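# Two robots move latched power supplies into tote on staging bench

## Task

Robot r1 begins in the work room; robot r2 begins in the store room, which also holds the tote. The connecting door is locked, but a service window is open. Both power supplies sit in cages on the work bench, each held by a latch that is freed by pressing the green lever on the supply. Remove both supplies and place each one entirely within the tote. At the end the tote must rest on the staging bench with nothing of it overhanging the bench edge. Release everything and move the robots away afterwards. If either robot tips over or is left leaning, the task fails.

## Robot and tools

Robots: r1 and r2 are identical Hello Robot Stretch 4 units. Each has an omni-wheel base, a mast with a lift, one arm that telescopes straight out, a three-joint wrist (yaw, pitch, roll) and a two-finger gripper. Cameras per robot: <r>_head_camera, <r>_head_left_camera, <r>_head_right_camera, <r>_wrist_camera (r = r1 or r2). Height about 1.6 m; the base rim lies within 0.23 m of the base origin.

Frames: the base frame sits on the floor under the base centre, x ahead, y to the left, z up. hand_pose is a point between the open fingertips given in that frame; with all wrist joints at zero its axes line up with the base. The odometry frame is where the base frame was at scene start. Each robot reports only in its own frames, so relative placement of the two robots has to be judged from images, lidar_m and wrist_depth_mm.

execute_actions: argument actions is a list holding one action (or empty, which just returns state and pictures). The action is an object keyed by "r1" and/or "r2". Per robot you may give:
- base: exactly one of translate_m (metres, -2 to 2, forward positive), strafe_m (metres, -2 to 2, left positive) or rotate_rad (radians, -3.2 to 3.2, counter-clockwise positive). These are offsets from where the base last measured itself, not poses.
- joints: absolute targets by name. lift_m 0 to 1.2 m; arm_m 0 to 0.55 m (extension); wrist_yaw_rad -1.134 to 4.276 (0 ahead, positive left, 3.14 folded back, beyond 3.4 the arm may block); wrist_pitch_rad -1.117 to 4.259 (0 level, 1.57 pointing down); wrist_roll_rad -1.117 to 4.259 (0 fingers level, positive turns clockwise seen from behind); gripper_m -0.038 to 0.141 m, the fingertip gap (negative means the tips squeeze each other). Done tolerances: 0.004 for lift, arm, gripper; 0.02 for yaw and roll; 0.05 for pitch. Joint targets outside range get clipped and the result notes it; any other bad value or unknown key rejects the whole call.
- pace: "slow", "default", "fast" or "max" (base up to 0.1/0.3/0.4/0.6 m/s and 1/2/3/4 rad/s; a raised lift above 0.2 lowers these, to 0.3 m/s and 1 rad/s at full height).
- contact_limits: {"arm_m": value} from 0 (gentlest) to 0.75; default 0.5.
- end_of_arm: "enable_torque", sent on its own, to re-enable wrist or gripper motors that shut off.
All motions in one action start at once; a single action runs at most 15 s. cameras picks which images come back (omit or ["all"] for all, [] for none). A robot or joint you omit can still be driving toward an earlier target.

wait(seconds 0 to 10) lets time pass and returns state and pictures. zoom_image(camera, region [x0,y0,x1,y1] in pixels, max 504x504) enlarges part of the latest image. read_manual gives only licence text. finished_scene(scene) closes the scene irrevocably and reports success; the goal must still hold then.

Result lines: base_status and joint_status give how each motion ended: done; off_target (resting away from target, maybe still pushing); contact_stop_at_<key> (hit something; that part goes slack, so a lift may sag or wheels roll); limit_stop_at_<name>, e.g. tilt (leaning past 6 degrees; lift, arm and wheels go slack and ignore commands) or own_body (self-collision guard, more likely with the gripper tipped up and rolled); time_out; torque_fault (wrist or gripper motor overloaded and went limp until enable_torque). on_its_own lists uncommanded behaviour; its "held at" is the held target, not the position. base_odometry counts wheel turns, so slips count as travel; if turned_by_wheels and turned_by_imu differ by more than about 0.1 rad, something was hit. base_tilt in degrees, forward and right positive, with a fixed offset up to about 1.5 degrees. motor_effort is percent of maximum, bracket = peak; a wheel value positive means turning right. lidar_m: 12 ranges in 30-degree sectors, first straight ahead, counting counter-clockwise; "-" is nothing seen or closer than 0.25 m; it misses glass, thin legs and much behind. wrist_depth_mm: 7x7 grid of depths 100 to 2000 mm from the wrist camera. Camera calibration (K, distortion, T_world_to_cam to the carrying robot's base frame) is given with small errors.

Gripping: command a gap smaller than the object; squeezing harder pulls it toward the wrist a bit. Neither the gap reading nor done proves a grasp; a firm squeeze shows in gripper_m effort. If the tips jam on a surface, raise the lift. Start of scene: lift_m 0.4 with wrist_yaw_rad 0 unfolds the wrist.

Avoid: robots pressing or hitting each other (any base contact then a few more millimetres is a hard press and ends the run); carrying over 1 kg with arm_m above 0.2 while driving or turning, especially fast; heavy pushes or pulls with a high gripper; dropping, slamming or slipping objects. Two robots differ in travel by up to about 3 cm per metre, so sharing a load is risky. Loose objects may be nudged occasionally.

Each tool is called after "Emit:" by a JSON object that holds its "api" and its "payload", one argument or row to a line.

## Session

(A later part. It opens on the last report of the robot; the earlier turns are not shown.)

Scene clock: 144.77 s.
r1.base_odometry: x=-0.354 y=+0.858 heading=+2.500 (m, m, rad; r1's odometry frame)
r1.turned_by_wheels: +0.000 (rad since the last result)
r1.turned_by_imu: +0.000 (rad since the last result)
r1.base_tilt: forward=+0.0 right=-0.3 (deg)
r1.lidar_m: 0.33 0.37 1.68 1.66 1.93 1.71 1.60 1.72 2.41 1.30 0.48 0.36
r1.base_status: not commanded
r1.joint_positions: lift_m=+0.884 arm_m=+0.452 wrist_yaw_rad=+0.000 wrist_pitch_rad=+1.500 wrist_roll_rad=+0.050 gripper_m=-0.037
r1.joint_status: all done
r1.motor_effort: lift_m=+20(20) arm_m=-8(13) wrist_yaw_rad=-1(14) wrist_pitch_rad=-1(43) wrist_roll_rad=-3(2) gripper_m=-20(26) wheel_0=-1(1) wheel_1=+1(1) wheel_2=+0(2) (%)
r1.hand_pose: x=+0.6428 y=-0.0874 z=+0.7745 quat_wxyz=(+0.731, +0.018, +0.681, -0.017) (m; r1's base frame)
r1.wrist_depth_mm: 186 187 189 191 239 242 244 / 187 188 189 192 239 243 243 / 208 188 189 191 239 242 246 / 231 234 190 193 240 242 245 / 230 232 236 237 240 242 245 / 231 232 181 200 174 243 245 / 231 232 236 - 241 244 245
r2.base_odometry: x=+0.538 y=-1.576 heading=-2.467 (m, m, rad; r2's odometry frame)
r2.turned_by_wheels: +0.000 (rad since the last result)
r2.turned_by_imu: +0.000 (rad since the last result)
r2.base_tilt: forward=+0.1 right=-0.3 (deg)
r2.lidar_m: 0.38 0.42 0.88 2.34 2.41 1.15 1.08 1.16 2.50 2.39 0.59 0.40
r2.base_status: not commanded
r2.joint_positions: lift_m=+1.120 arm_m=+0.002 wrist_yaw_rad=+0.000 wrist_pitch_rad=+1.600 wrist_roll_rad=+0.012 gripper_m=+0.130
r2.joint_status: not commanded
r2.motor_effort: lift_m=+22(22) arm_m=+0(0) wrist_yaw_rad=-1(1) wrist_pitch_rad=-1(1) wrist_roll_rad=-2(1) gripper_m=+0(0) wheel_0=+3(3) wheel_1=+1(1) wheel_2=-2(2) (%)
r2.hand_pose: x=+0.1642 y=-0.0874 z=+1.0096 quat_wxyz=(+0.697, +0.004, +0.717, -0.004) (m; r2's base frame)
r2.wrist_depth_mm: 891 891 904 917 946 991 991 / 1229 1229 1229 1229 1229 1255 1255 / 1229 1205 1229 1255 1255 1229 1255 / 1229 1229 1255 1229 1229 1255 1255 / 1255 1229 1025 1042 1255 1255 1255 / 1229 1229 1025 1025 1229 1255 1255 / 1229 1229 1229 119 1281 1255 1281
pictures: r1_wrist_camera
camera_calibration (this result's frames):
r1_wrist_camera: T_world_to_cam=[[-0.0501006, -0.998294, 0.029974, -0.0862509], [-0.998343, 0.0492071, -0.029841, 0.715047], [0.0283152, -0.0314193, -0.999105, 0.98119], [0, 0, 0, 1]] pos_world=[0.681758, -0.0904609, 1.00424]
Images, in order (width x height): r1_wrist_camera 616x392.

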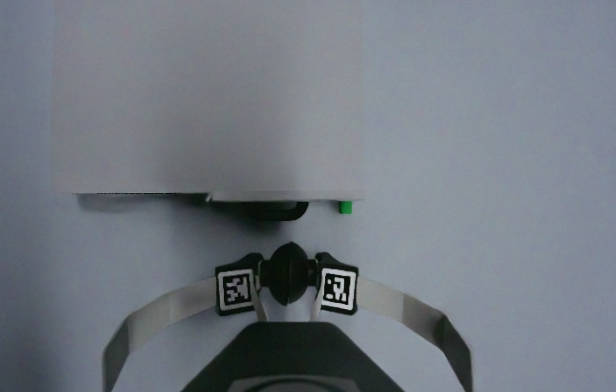

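Emit:
{"api": "execute_actions", "payload": {
  "actions": [
    {"r1":{"joints":{"arm_m":0.31,"lift_m":0.90,"gripper_m":0.07}}}
  ],
  "cameras": []
}}

Emit:
{"api": "execute_actions", "payload": {
  "actions": [
    {"r1":{"joints":{"wrist_pitch_rad":1.0,"wrist_roll_rad":0.06}}}
  ],
  "cameras": []
}}

Emit:
{"api": "execute_actions", "payload": {
  "actions": [
    {"r1":{"joints":{"lift_m":0.858,"arm_m":0.325}}}
  ],
  "cameras": ["r1_wrist_camera"]
}}

Scene clock: 147.67 s.
r1.base_odometry: x=-0.354 y=+0.858 heading=+2.500 (m, m, rad; r1's odometry frame)
r1.turned_by_wheels: +0.000 (rad since the last result)
r1.turned_by_imu: +0.000 (rad since the last result)
r1.base_tilt: forward=+0.0 right=-0.4 (deg)
r1.lidar_m: 0.35 0.37 1.70 1.67 1.94 1.70 1.62 1.70 2.45 1.30 0.49 0.36
r1.base_status: not commanded
r1.joint_positions: lift_m=+0.900 arm_m=+0.312 wrist_yaw_rad=+0.000 wrist_pitch_rad=+1.500 wrist_roll_rad=+0.050 gripper_m=+0.070
r1.joint_status: all done
r1.motor_effort: lift_m=+23(24) arm_m=-9(9) wrist_yaw_rad=-1(2) wrist_pitch_rad=-1(1) wrist_roll_rad=-2(0) gripper_m=-2(20) wheel_0=-1(1) wheel_1=+1(1) wheel_2=+0(0) (%)
r1.hand_pose: x=+0.5028 y=-0.0874 z=+0.7902 quat_wxyz=(+0.731, +0.018, +0.682, -0.017) (m; r1's base frame)
r1.wrist_depth_mm: 246 248 250 253 257 258 262 / 246 249 251 253 258 258 260 / 245 249 251 253 256 259 259 / 246 249 251 254 257 258 260 / 246 248 250 254 256 259 260 / 246 249 251 253 256 258 259 / 246 250 251 - 256 258 263
r2.base_odometry: x=+0.538 y=-1.576 heading=-2.467 (m, m, rad; r2's odometry frame)
r2.turned_by_wheels: +0.000 (rad since the last result)
r2.turned_by_imu: +0.001 (rad since the last result)
r2.base_tilt: forward=+0.1 right=-0.2 (deg)
r2.lidar_m: 0.38 0.40 0.89 2.34 2.43 1.11 1.05 1.15 2.48 2.38 0.60 0.40
r2.base_status: not commanded
r2.joint_positions: lift_m=+1.120 arm_m=+0.002 wrist_yaw_rad=+0.000 wrist_pitch_rad=+1.600 wrist_roll_rad=+0.012 gripper_m=+0.130
r2.joint_status: not commanded
r2.motor_effort: lift_m=+22(22) arm_m=+0(0) wrist_yaw_rad=-1(1) wrist_pitch_rad=-1(0) wrist_roll_rad=-2(1) gripper_m=-1(0) wheel_0=+3(3) wheel_1=+1(1) wheel_2=-3(3) (%)
r2.hand_pose: x=+0.1642 y=-0.0874 z=+1.0096 quat_wxyz=(+0.697, +0.004, +0.717, -0.004) (m; r2's base frame)
r2.wrist_depth_mm: 878 891 917 917 960 976 1008 / 1229 1229 1229 1255 1255 1255 1255 / 1229 1229 1229 1255 1255 1281 1281 / 1229 1229 1229 1229 1255 1255 1255 / 1229 1229 1025 1042 1255 1281 1255 / 1229 1255 1025 1025 1255 1281 1255 / 1229 1229 1255 119 1229 1255 1281
pictures: none
No camera images: the call's "cameras" was empty. Leave "cameras" out to get every camera's image.

Scene clock: 148.50 s.
r1.base_odometry: x=-0.354 y=+0.858 heading=+2.500 (m, m, rad; r1's odometry frame)
r1.turned_by_wheels: +0.000 (rad since the last result)
r1.turned_by_imu: +0.000 (rad since the last result)
r1.base_tilt: forward=+0.0 right=-0.3 (deg)
r1.lidar_m: 0.34 0.37 1.70 1.67 1.94 1.68 1.61 1.73 2.43 1.25 0.51 0.37
r1.base_status: not commanded
r1.joint_positions: lift_m=+0.900 arm_m=+0.312 wrist_yaw_rad=+0.000 wrist_pitch_rad=+1.002 wrist_roll_rad=+0.060 gripper_m=+0.070
r1.joint_status: all done
r1.motor_effort: lift_m=+23(23) arm_m=-9(9) wrist_yaw_rad=-2(1) wrist_pitch_rad=-5(8) wrist_roll_rad=-1(0) gripper_m=-3(2) wheel_0=-1(1) wheel_1=+1(1) wheel_2=+0(1) (%)
r1.hand_pose: x=+0.6379 y=-0.0874 z=+0.8350 quat_wxyz=(+0.877, +0.026, +0.480, -0.014) (m; r1's base frame)
r1.wrist_depth_mm: 1499 424 364 375 433 439 442 / 1366 379 327 330 394 397 399 / 1229 340 298 298 362 362 364 / 334 306 278 278 330 330 330 / 300 298 298 298 300 304 306 / 276 272 273 278 203 282 283 / 258 259 266 - 267 265 267
r2.base_odometry: x=+0.538 y=-1.576 heading=-2.467 (m, m, rad; r2's odometry frame)
r2.turned_by_wheels: +0.000 (rad since the last result)
r2.turned_by_imu: +0.000 (rad since the last result)
r2.base_tilt: forward=+0.1 right=-0.2 (deg)
r2.lidar_m: 0.38 0.42 0.88 2.33 2.46 1.16 1.04 1.15 2.49 2.38 0.59 0.43
r2.base_status: not commanded
r2.joint_positions: lift_m=+1.120 arm_m=+0.002 wrist_yaw_rad=+0.000 wrist_pitch_rad=+1.600 wrist_roll_rad=+0.012 gripper_m=+0.130
r2.joint_status: not commanded
r2.motor_effort: lift_m=+23(22) arm_m=+0(0) wrist_yaw_rad=-1(1) wrist_pitch_rad=+0(0) wrist_roll_rad=-2(0) gripper_m=+0(1) wheel_0=+3(3) wheel_1=+1(1) wheel_2=-2(1) (%)
r2.hand_pose: x=+0.1642 y=-0.0874 z=+1.0096 quat_wxyz=(+0.697, +0.004, +0.717, -0.004) (m; r2's base frame)
r2.wrist_depth_mm: 878 891 904 931 946 960 1008 / 1229 1229 1229 1229 1255 1281 1255 / 1255 1229 1229 1255 1255 1255 1255 / 1229 1229 1229 1229 1255 1255 1255 / 1229 1255 1042 1025 1255 1281 1255 / 1255 1229 1025 1025 1255 1255 1281 / 1229 1229 1255 120 1255 1281 1255
pictures: none
No camera images: the call's "cameras" was empty. Leave "cameras" out to get every camera's image.

Scene clock: 149.53 s.
r1.base_odometry: x=-0.354 y=+0.858 heading=+2.500 (m, m, rad; r1's odometry frame)
r1.turned_by_wheels: +0.000 (rad since the last result)
r1.turned_by_imu: +0.000 (rad since the last result)
r1.base_tilt: forward=+0.0 right=-0.3 (deg)
r1.lidar_m: 0.33 0.38 1.67 1.66 1.92 1.69 1.62 1.73 2.40 1.27 0.51 0.36
r1.base_status: not commanded
r1.joint_positions: lift_m=+0.858 arm_m=+0.323 wrist_yaw_rad=+0.000 wrist_pitch_rad=+1.001 wrist_roll_rad=+0.060 gripper_m=+0.070
r1.joint_status: all done
r1.motor_effort: lift_m=+17(21) arm_m=+9(13) wrist_yaw_rad=-1(1) wrist_pitch_rad=-5(6) wrist_roll_rad=+0(0) gripper_m=-2(0) wheel_0=-1(1) wheel_1=+1(1) wheel_2=+0(0) (%)
r1.hand_pose: x=+0.6499 y=-0.0874 z=+0.7935 quat_wxyz=(+0.877, +0.026, +0.480, -0.014) (m; r1's base frame)
r1.wrist_depth_mm: 1464 353 303 303 373 377 379 / 1281 277 272 272 340 338 345 / 307 246 247 248 306 312 310 / 274 233 234 235 281 283 285 / 256 257 254 258 257 262 264 / 236 236 233 238 204 243 243 / 221 224 227 - 229 227 228
r2.base_odometry: x=+0.538 y=-1.576 heading=-2.467 (m, m, rad; r2's odometry frame)
r2.turned_by_wheels: +0.000 (rad since the last result)
r2.turned_by_imu: +0.000 (rad since the last result)
r2.base_tilt: forward=+0.1 right=-0.2 (deg)
r2.lidar_m: 0.40 0.41 0.88 2.35 2.41 1.14 1.07 1.15 2.47 2.36 0.61 0.43
r2.base_status: not commanded
r2.joint_positions: lift_m=+1.120 arm_m=+0.002 wrist_yaw_rad=+0.000 wrist_pitch_rad=+1.600 wrist_roll_rad=+0.012 gripper_m=+0.130
r2.joint_status: not commanded
r2.motor_effort: lift_m=+22(22) arm_m=+0(0) wrist_yaw_rad=-1(1) wrist_pitch_rad=+0(1) wrist_roll_rad=-1(4) gripper_m=-1(1) wheel_0=+3(3) wheel_1=+1(1) wheel_2=-2(3) (%)
r2.hand_pose: x=+0.1642 y=-0.0874 z=+1.0096 quat_wxyz=(+0.697, +0.004, +0.717, -0.004) (m; r2's base frame)
r2.wrist_depth_mm: 878 878 904 931 946 991 991 / 1205 1205 1229 1255 1255 1255 1255 / 1229 1205 1229 1229 1255 1255 1255 / 1229 1229 1229 1255 1229 1255 1281 / 1229 1229 1025 1042 1255 1229 1255 / 1229 1229 1025 1025 1255 1255 1255 / 1229 1229 1229 120 1255 1281 1281
pictures: r1_wrist_camera
camera_calibration (this result's frames):
r1_wrist_camera: T_world_to_cam=[[-0.0661178, -0.997808, -0.00263191, -0.0501391], [-0.862111, 0.0584538, -0.503336, 1.01065], [0.502387, -0.0310105, -0.864087, 0.584811], [0, 0, 0, 1]] pos_world=[0.574181, -0.0909706, 1.01389]
Images, in order (width x height): r1_wrist_camera 616x392.

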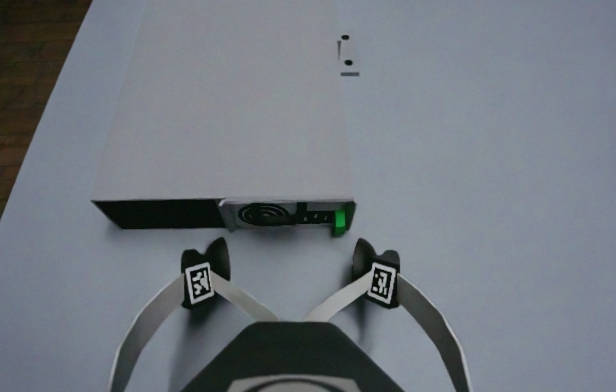

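Emit:
{"api": "execute_actions", "payload": {
  "actions": [
    {"r1":{"joints":{"lift_m":0.863,"arm_m":0.342},"pace":"slow"}}
  ],
  "cameras": ["r1_wrist_camera"]
}}

Emit:
{"api": "zoom_image", "payload": {
  "camera": "r1_wrist_camera",
  "region": [180, 180, 420, 330]
}}

Scene clock: 150.83 s.
r1.base_odometry: x=-0.354 y=+0.858 heading=+2.500 (m, m, rad; r1's odometry frame)
r1.turned_by_wheels: +0.000 (rad since the last result)
r1.turned_by_imu: +0.000 (rad since the last result)
r1.base_tilt: forward=-0.1 right=-0.5 (deg)
r1.lidar_m: 0.34 0.36 1.71 1.64 1.94 1.70 1.62 1.73 2.44 1.25 0.50 0.35
r1.base_status: not commanded
r1.joint_positions: lift_m=+0.863 arm_m=+0.340 wrist_yaw_rad=+0.000 wrist_pitch_rad=+1.002 wrist_roll_rad=+0.060 gripper_m=+0.070
r1.joint_status: all done
r1.motor_effort: lift_m=+23(22) arm_m=+9(10) wrist_yaw_rad=-2(2) wrist_pitch_rad=-5(7) wrist_roll_rad=-1(0) gripper_m=+0(2) wheel_0=-1(1) wheel_1=+1(1) wheel_2=+0(0) (%)
r1.hand_pose: x=+0.6667 y=-0.0874 z=+0.7979 quat_wxyz=(+0.877, +0.026, +0.480, -0.014) (m; r1's base frame)
r1.wrist_depth_mm: 1464 357 309 307 377 382 384 / 1281 289 276 278 342 345 349 / 314 256 251 253 312 314 317 / 281 230 230 233 287 287 290 / 260 257 231 247 262 265 267 / 241 238 237 242 203 246 248 / 227 225 230 - 234 230 231
r2.base_odometry: x=+0.538 y=-1.576 heading=-2.467 (m, m, rad; r2's odometry frame)
r2.turned_by_wheels: +0.000 (rad since the last result)
r2.turned_by_imu: +0.000 (rad since the last result)
r2.base_tilt: forward=+0.2 right=-0.2 (deg)
r2.lidar_m: 0.38 0.41 0.90 2.35 2.43 1.13 1.07 1.12 2.48 2.39 0.59 0.42
r2.base_status: not commanded
r2.joint_positions: lift_m=+1.120 arm_m=+0.002 wrist_yaw_rad=+0.000 wrist_pitch_rad=+1.600 wrist_roll_rad=+0.012 gripper_m=+0.130
r2.joint_status: not commanded
r2.motor_effort: lift_m=+23(23) arm_m=-1(0) wrist_yaw_rad=-1(1) wrist_pitch_rad=+0(0) wrist_roll_rad=+0(3) gripper_m=-1(0) wheel_0=+3(3) wheel_1=+1(1) wheel_2=-2(2) (%)
r2.hand_pose: x=+0.1642 y=-0.0874 z=+1.0096 quat_wxyz=(+0.697, +0.004, +0.717, -0.004) (m; r2's base frame)
r2.wrist_depth_mm: 891 891 904 931 946 960 991 / 1205 1229 1255 1229 1255 1255 1255 / 1229 1255 1229 1229 1255 1255 1255 / 1229 1229 1255 1229 1255 1255 1255 / 1229 1229 1025 1025 1281 1255 1255 / 1205 1229 1025 1025 1229 1255 1255 / 1229 1255 1229 119 1255 1255 1255
pictures: r1_wrist_camera
camera_calibration (this result's frames):
r1_wrist_camera: T_world_to_cam=[[-0.0660641, -0.997812, -0.00260091, -0.0490696], [-0.862348, 0.0584061, -0.502936, 1.0272], [0.501987, -0.0309831, -0.86432, 0.580658], [0, 0, 0, 1]] pos_world=[0.591076, -0.0909662, 1.01836]
Images, in order (width x height): r1_wrist_camera 616x392.

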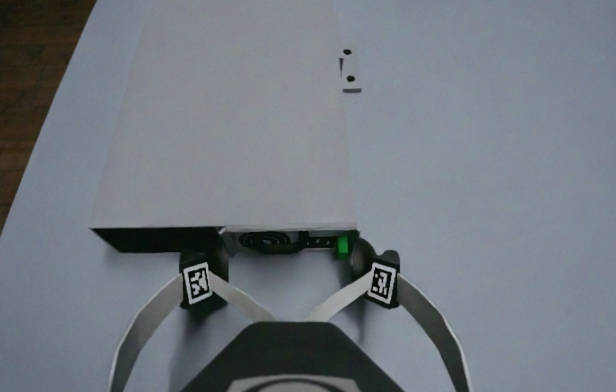

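Region (180, 180, 420, 330) of r1_wrist_camera's 616x392 image, scaled by 2.100; it fills the top 315 rows of this view, and the rest is white.

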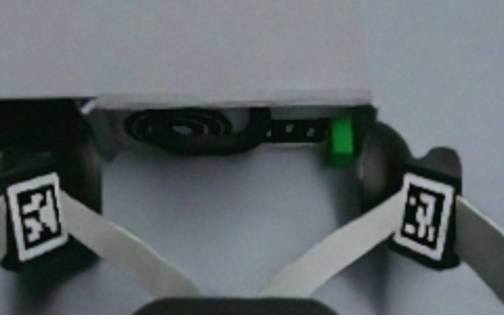

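Emit:
{"api": "execute_actions", "payload": {
  "actions": [
    {"r1":{"joints":{"gripper_m":0.04}}}
  ],
  "cameras": ["r1_wrist_camera"]
}}

Emit:
{"api": "execute_actions", "payload": {
  "actions": [
    {"r1":{"joints":{"arm_m":0.353},"pace":"slow"}}
  ],
  "cameras": ["r1_wrist_camera"]
}}

Emit:
{"api": "zoom_image", "payload": {
  "camera": "r1_wrist_camera",
  "region": [180, 180, 420, 330]
}}

Scene clock: 152.03 s.
r1.base_odometry: x=-0.354 y=+0.858 heading=+2.500 (m, m, rad; r1's odometry frame)
r1.turned_by_wheels: +0.000 (rad since the last result)
r1.turned_by_imu: +0.000 (rad since the last result)
r1.base_tilt: forward=+0.0 right=-0.3 (deg)
r1.lidar_m: 0.35 0.37 1.71 1.67 1.94 1.66 1.63 1.73 2.44 1.27 0.47 0.37
r1.base_status: not commanded
r1.joint_positions: lift_m=+0.863 arm_m=+0.340 wrist_yaw_rad=-0.001 wrist_pitch_rad=+1.002 wrist_roll_rad=+0.060 gripper_m=+0.040
r1.joint_status: all done
r1.motor_effort: lift_m=+23(23) arm_m=+9(9) wrist_yaw_rad=+2(8) wrist_pitch_rad=-6(17) wrist_roll_rad=-1(1) gripper_m=-6(6) wheel_0=-3(3) wheel_1=+0(2) wheel_2=-1(1) (%)
r1.hand_pose: x=+0.6666 y=-0.0876 z=+0.7979 quat_wxyz=(+0.877, +0.026, +0.480, -0.015) (m; r1's base frame)
r1.wrist_depth_mm: 1464 359 306 309 379 382 387 / 1281 287 278 278 343 347 349 / 312 258 252 253 312 314 317 / 281 231 231 234 289 289 290 / 259 259 224 245 266 265 266 / 241 243 213 243 198 248 246 / 225 225 231 - 234 229 231
r2.base_odometry: x=+0.538 y=-1.576 heading=-2.467 (m, m, rad; r2's odometry frame)
r2.turned_by_wheels: +0.000 (rad since the last result)
r2.turned_by_imu: +0.000 (rad since the last result)
r2.base_tilt: forward=+0.1 right=-0.2 (deg)
r2.lidar_m: 0.40 0.43 0.90 2.36 2.44 1.12 1.07 1.14 2.48 2.37 0.57 0.43
r2.base_status: not commanded
r2.joint_positions: lift_m=+1.120 arm_m=+0.002 wrist_yaw_rad=+0.000 wrist_pitch_rad=+1.600 wrist_roll_rad=+0.012 gripper_m=+0.130
r2.joint_status: not commanded
r2.motor_effort: lift_m=+22(23) arm_m=-1(0) wrist_yaw_rad=-1(1) wrist_pitch_rad=+0(0) wrist_roll_rad=+1(0) gripper_m=+0(1) wheel_0=+3(3) wheel_1=+1(1) wheel_2=-2(2) (%)
r2.hand_pose: x=+0.1642 y=-0.0874 z=+1.0096 quat_wxyz=(+0.697, +0.004, +0.717, -0.004) (m; r2's base frame)
r2.wrist_depth_mm: 891 904 904 931 946 976 991 / 1229 1229 1229 1229 1255 1255 1229 / 1229 1229 1255 1255 1229 1255 1255 / 1229 1229 1229 1229 1255 1255 1255 / 1229 1229 1025 1025 1229 1255 1255 / 1229 1229 1042 1025 1229 1281 1281 / 1229 1255 1255 119 1255 1255 1255
pictures: r1_wrist_camera
camera_calibration (this result's frames):
r1_wrist_camera: T_world_to_cam=[[-0.0672988, -0.997729, -0.00265265, -0.0483783], [-0.862305, 0.0595011, -0.502882, 1.02721], [0.501898, -0.0315559, -0.864351, 0.580716], [0, 0, 0, 1]] pos_world=[0.591052, -0.0910636, 1.01838]
Images, in order (width x height): r1_wrist_camera 616x392.

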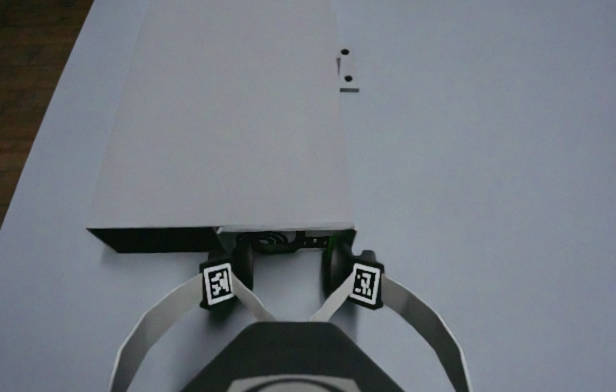

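Scene clock: 152.97 s.
r1.base_odometry: x=-0.354 y=+0.858 heading=+2.500 (m, m, rad; r1's odometry frame)
r1.turned_by_wheels: +0.000 (rad since the last result)
r1.turned_by_imu: +0.000 (rad since the last result)
r1.base_tilt: forward=+0.0 right=-0.4 (deg)
r1.lidar_m: 0.32 0.37 1.73 1.66 1.92 1.69 1.62 1.72 2.42 1.30 0.49 0.34
r1.base_status: not commanded
r1.joint_positions: lift_m=+0.863 arm_m=+0.351 wrist_yaw_rad=-0.005 wrist_pitch_rad=+1.013 wrist_roll_rad=+0.060 gripper_m=+0.040
r1.joint_status: all done
r1.on_its_own: wrist_yaw_rad is at rest, and its effort (+15) is outside its rest range (-13 to +13); wrist_pitch_rad is at rest, and its effort (-39) is outside its rest range (-23 to +23)
r1.motor_effort: lift_m=+21(23) arm_m=+14(12) wrist_yaw_rad=+15(14) wrist_pitch_rad=-39(38) wrist_roll_rad=-1(0) gripper_m=-4(6) wheel_0=-1(3) wheel_1=+1(1) wheel_2=-3(3) (%)
r1.hand_pose: x=+0.6737 y=-0.0883 z=+0.7964 quat_wxyz=(+0.874, +0.027, +0.485, -0.017) (m; r1's base frame)
r1.wrist_depth_mm: 1397 329 301 307 370 373 377 / 809 277 273 274 336 342 343 / 306 248 249 250 307 309 314 / 278 229 229 231 285 285 289 / 258 254 219 235 262 265 265 / 238 240 191 241 191 246 247 / 225 224 230 - 232 229 231
r2.base_odometry: x=+0.538 y=-1.576 heading=-2.467 (m, m, rad; r2's odometry frame)
r2.turned_by_wheels: +0.000 (rad since the last result)
r2.turned_by_imu: +0.000 (rad since the last result)
r2.base_tilt: forward=+0.1 right=-0.2 (deg)
r2.lidar_m: 0.39 0.40 0.89 2.34 2.44 1.12 1.07 1.14 2.47 2.36 0.60 0.44
r2.base_status: not commanded
r2.joint_positions: lift_m=+1.120 arm_m=+0.002 wrist_yaw_rad=+0.000 wrist_pitch_rad=+1.600 wrist_roll_rad=+0.012 gripper_m=+0.130
r2.joint_status: not commanded
r2.motor_effort: lift_m=+22(22) arm_m=-1(0) wrist_yaw_rad=-1(1) wrist_pitch_rad=+0(0) wrist_roll_rad=+0(1) gripper_m=+0(1) wheel_0=+3(3) wheel_1=+1(1) wheel_2=-2(3) (%)
r2.hand_pose: x=+0.1642 y=-0.0874 z=+1.0096 quat_wxyz=(+0.697, +0.004, +0.717, -0.004) (m; r2's base frame)
r2.wrist_depth_mm: 891 891 904 931 946 976 1008 / 1229 1229 1255 1229 1255 1281 1255 / 1229 1255 1255 1229 1255 1281 1255 / 1229 1255 1255 1229 1255 1255 1255 / 1229 1229 1025 1025 1229 1255 1281 / 1229 1229 1025 1025 1255 1255 1281 / 1229 1229 1255 119 1255 1281 1255
pictures: r1_wrist_camera
camera_calibration (this result's frames):
r1_wrist_camera: T_world_to_cam=[[-0.0716801, -0.997426, -0.00192916, -0.0461646], [-0.867468, 0.0632951, -0.493449, 1.0289], [0.492301, -0.033697, -0.869772, 0.586422], [0, 0, 0, 1]] pos_world=[0.600534, -0.0914095, 1.01768]
Images, in order (width x height): r1_wrist_camera 616x392.

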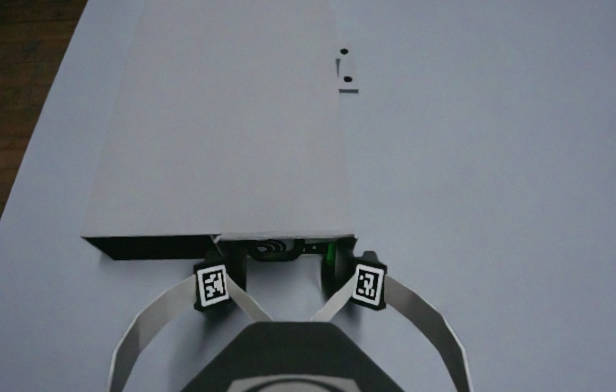

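Region (180, 180, 420, 330) of r1_wrist_camera's 616x392 image, scaled by 2.100; it fills the top 315 rows of this view, and the rest is white.

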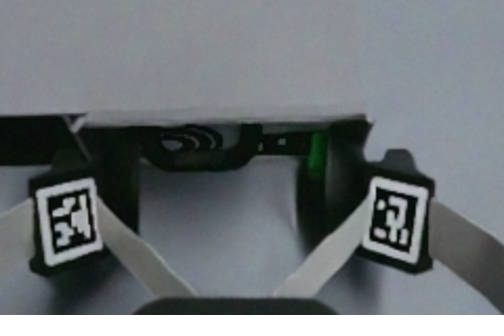

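Emit:
{"api": "execute_actions", "payload": {
  "actions": [
    {"r1":{"joints":{"gripper_m":0.0,"lift_m":0.856,"arm_m":0.357},"pace":"slow"}}
  ],
  "cameras": ["r1_wrist_camera"]
}}

Emit:
{"api": "execute_actions", "payload": {
  "actions": [
    {"r1":{"joints":{"gripper_m":-0.038,"lift_m":0.850,"arm_m":0.362},"pace":"slow"}}
  ],
  "cameras": ["r1_wrist_camera"]
}}

Emit:
{"api": "zoom_image", "payload": {
  "camera": "r1_wrist_camera",
  "region": [180, 180, 420, 330]
}}

Emit:
{"api": "execute_actions", "payload": {
  "actions": [
    {"r1":{"joints":{"arm_m":0.348,"lift_m":0.848},"pace":"slow"}}
  ],
  "cameras": ["r1_wrist_camera"]
}}

Emit:
{"api": "execute_actions", "payload": {
  "actions": [
    {"r1":{"joints":{"arm_m":0.335},"pace":"slow"}}
  ],
  "cameras": ["r1_wrist_camera"]
}}

Scene clock: 155.00 s.
r1.base_odometry: x=-0.354 y=+0.858 heading=+2.500 (m, m, rad; r1's odometry frame)
r1.turned_by_wheels: +0.000 (rad since the last result)
r1.turned_by_imu: +0.001 (rad since the last result)
r1.base_tilt: forward=-0.1 right=-0.4 (deg)
r1.lidar_m: 0.33 0.36 1.68 1.67 1.93 1.69 1.60 1.73 2.42 1.28 0.50 0.36
r1.base_status: not commanded
r1.joint_positions: lift_m=+0.856 arm_m=+0.355 wrist_yaw_rad=-0.004 wrist_pitch_rad=+1.015 wrist_roll_rad=+0.060 gripper_m=+0.001
r1.joint_status: all done
r1.on_its_own: wrist_pitch_rad is at rest, and its effort (-44) is outside its rest range (-23 to +23)
r1.motor_effort: lift_m=+18(20) arm_m=+12(17) wrist_yaw_rad=+10(23) wrist_pitch_rad=-44(48) wrist_roll_rad=-2(2) gripper_m=-22(22) wheel_0=+2(1) wheel_1=+2(2) wheel_2=-5(6) (%)
r1.hand_pose: x=+0.6776 y=-0.0880 z=+0.7893 quat_wxyz=(+0.874, +0.027, +0.486, -0.016) (m; r1's base frame)
r1.wrist_depth_mm: 1397 290 283 286 355 359 362 / 325 262 257 258 322 327 327 / 289 236 236 238 296 296 300 / 266 217 218 220 272 273 274 / 246 245 211 220 252 254 254 / 231 226 198 235 190 236 236 / 216 216 221 - 224 220 221
r2.base_odometry: x=+0.538 y=-1.576 heading=-2.467 (m, m, rad; r2's odometry frame)
r2.turned_by_wheels: +0.000 (rad since the last result)
r2.turned_by_imu: +0.000 (rad since the last result)
r2.base_tilt: forward=+0.1 right=-0.2 (deg)
r2.lidar_m: 0.39 0.39 0.88 2.33 2.45 1.13 1.06 1.14 2.48 2.38 0.60 0.40
r2.base_status: not commanded
r2.joint_positions: lift_m=+1.120 arm_m=+0.002 wrist_yaw_rad=+0.000 wrist_pitch_rad=+1.600 wrist_roll_rad=+0.012 gripper_m=+0.130
r2.joint_status: not commanded
r2.motor_effort: lift_m=+23(23) arm_m=+0(0) wrist_yaw_rad=-1(1) wrist_pitch_rad=+0(1) wrist_roll_rad=-1(1) gripper_m=+0(1) wheel_0=+3(3) wheel_1=+1(1) wheel_2=-3(3) (%)
r2.hand_pose: x=+0.1642 y=-0.0874 z=+1.0096 quat_wxyz=(+0.697, +0.004, +0.717, -0.004) (m; r2's base frame)
r2.wrist_depth_mm: 878 891 904 917 946 976 1008 / 1229 1229 1255 1229 1255 1229 1255 / 1229 1229 1229 1229 1281 1255 1255 / 1205 1255 1229 1255 1255 1255 1255 / 1255 1255 1042 1025 1281 1255 1255 / 1229 1229 1042 1042 1229 1255 1281 / 1255 1229 1255 119 1281 1255 1255
pictures: r1_wrist_camera
camera_calibration (this result's frames):
r1_wrist_camera: T_world_to_cam=[[-0.0699447, -0.997549, -0.00179009, -0.0469276], [-0.868611, 0.0617862, -0.491628, 1.02797], [0.490533, -0.0328319, -0.870804, 0.580401], [0, 0, 0, 1]] pos_world=[0.604917, -0.0912713, 1.01071]
Images, in order (width x height): r1_wrist_camera 616x392.

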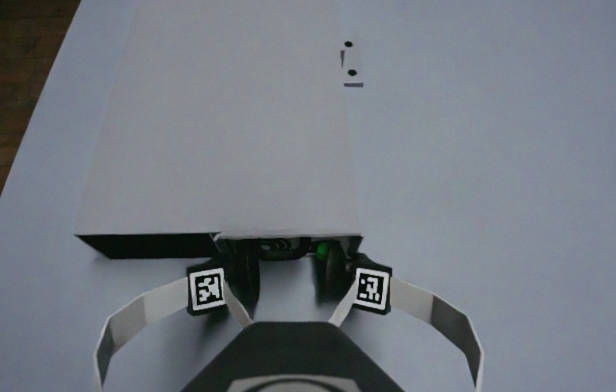

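Scene clock: 156.43 s.
r1.base_odometry: x=-0.354 y=+0.858 heading=+2.500 (m, m, rad; r1's odometry frame)
r1.turned_by_wheels: +0.000 (rad since the last result)
r1.turned_by_imu: +0.000 (rad since the last result)
r1.base_tilt: forward=+0.0 right=-0.4 (deg)
r1.lidar_m: 0.32 0.37 1.70 1.64 1.92 1.69 1.63 1.73 2.44 1.26 0.44 0.36
r1.base_status: not commanded
r1.joint_positions: lift_m=+0.850 arm_m=+0.360 wrist_yaw_rad=-0.004 wrist_pitch_rad=+1.017 wrist_roll_rad=+0.060 gripper_m=-0.037
r1.joint_status: all done
r1.on_its_own: wrist_pitch_rad is at rest, and its effort (-48) is outside its rest range (-23 to +23)
r1.motor_effort: lift_m=+19(19) arm_m=+12(16) wrist_yaw_rad=+10(19) wrist_pitch_rad=-48(56) wrist_roll_rad=-1(1) gripper_m=-29(27) wheel_0=+2(2) wheel_1=+2(2) wheel_2=-5(5) (%)
r1.hand_pose: x=+0.6822 y=-0.0881 z=+0.7830 quat_wxyz=(+0.873, +0.027, +0.486, -0.016) (m; r1's base frame)
r1.wrist_depth_mm: 1366 278 272 276 343 347 349 / 314 253 248 248 310 317 320 / 282 226 228 229 287 289 289 / 257 209 211 211 265 266 265 / 238 236 201 211 246 247 246 / 224 168 182 227 180 229 231 / 209 210 214 - 216 213 216
r2.base_odometry: x=+0.538 y=-1.576 heading=-2.467 (m, m, rad; r2's odometry frame)
r2.turned_by_wheels: +0.000 (rad since the last result)
r2.turned_by_imu: +0.000 (rad since the last result)
r2.base_tilt: forward=+0.2 right=-0.2 (deg)
r2.lidar_m: 0.37 0.41 0.89 2.34 2.43 1.14 1.05 1.14 2.48 2.39 0.58 0.44
r2.base_status: not commanded
r2.joint_positions: lift_m=+1.120 arm_m=+0.002 wrist_yaw_rad=+0.000 wrist_pitch_rad=+1.600 wrist_roll_rad=+0.012 gripper_m=+0.130
r2.joint_status: not commanded
r2.motor_effort: lift_m=+22(23) arm_m=+0(1) wrist_yaw_rad=+0(1) wrist_pitch_rad=-1(0) wrist_roll_rad=-2(2) gripper_m=-1(1) wheel_0=+3(3) wheel_1=+1(1) wheel_2=-2(2) (%)
r2.hand_pose: x=+0.1642 y=-0.0874 z=+1.0096 quat_wxyz=(+0.697, +0.004, +0.717, -0.004) (m; r2's base frame)
r2.wrist_depth_mm: 891 891 917 931 946 976 1008 / 1255 1229 1255 1255 1229 1255 1255 / 1205 1255 1255 1229 1255 1229 1255 / 1229 1255 1229 1255 1255 1255 1281 / 1229 1255 1025 1042 1255 1281 1281 / 1229 1255 1042 1042 1255 1255 1281 / 1229 1229 1255 120 1255 1255 1255
pictures: r1_wrist_camera
camera_calibration (this result's frames):
r1_wrist_camera: T_world_to_cam=[[-0.0702086, -0.997531, -0.00157431, -0.0466745], [-0.869334, 0.0619596, -0.490326, 1.02832], [0.489213, -0.0330565, -0.871538, 0.574144], [0, 0, 0, 1]] pos_world=[0.609801, -0.0912946, 1.00453]
Images, in order (width x height): r1_wrist_camera 616x392.

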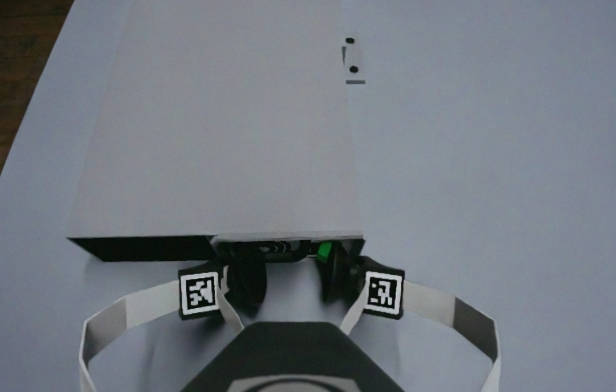

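Region (180, 180, 420, 330) of r1_wrist_camera's 616x392 image, scaled by 2.100; it fills the top 315 rows of this view, and the rest is white.

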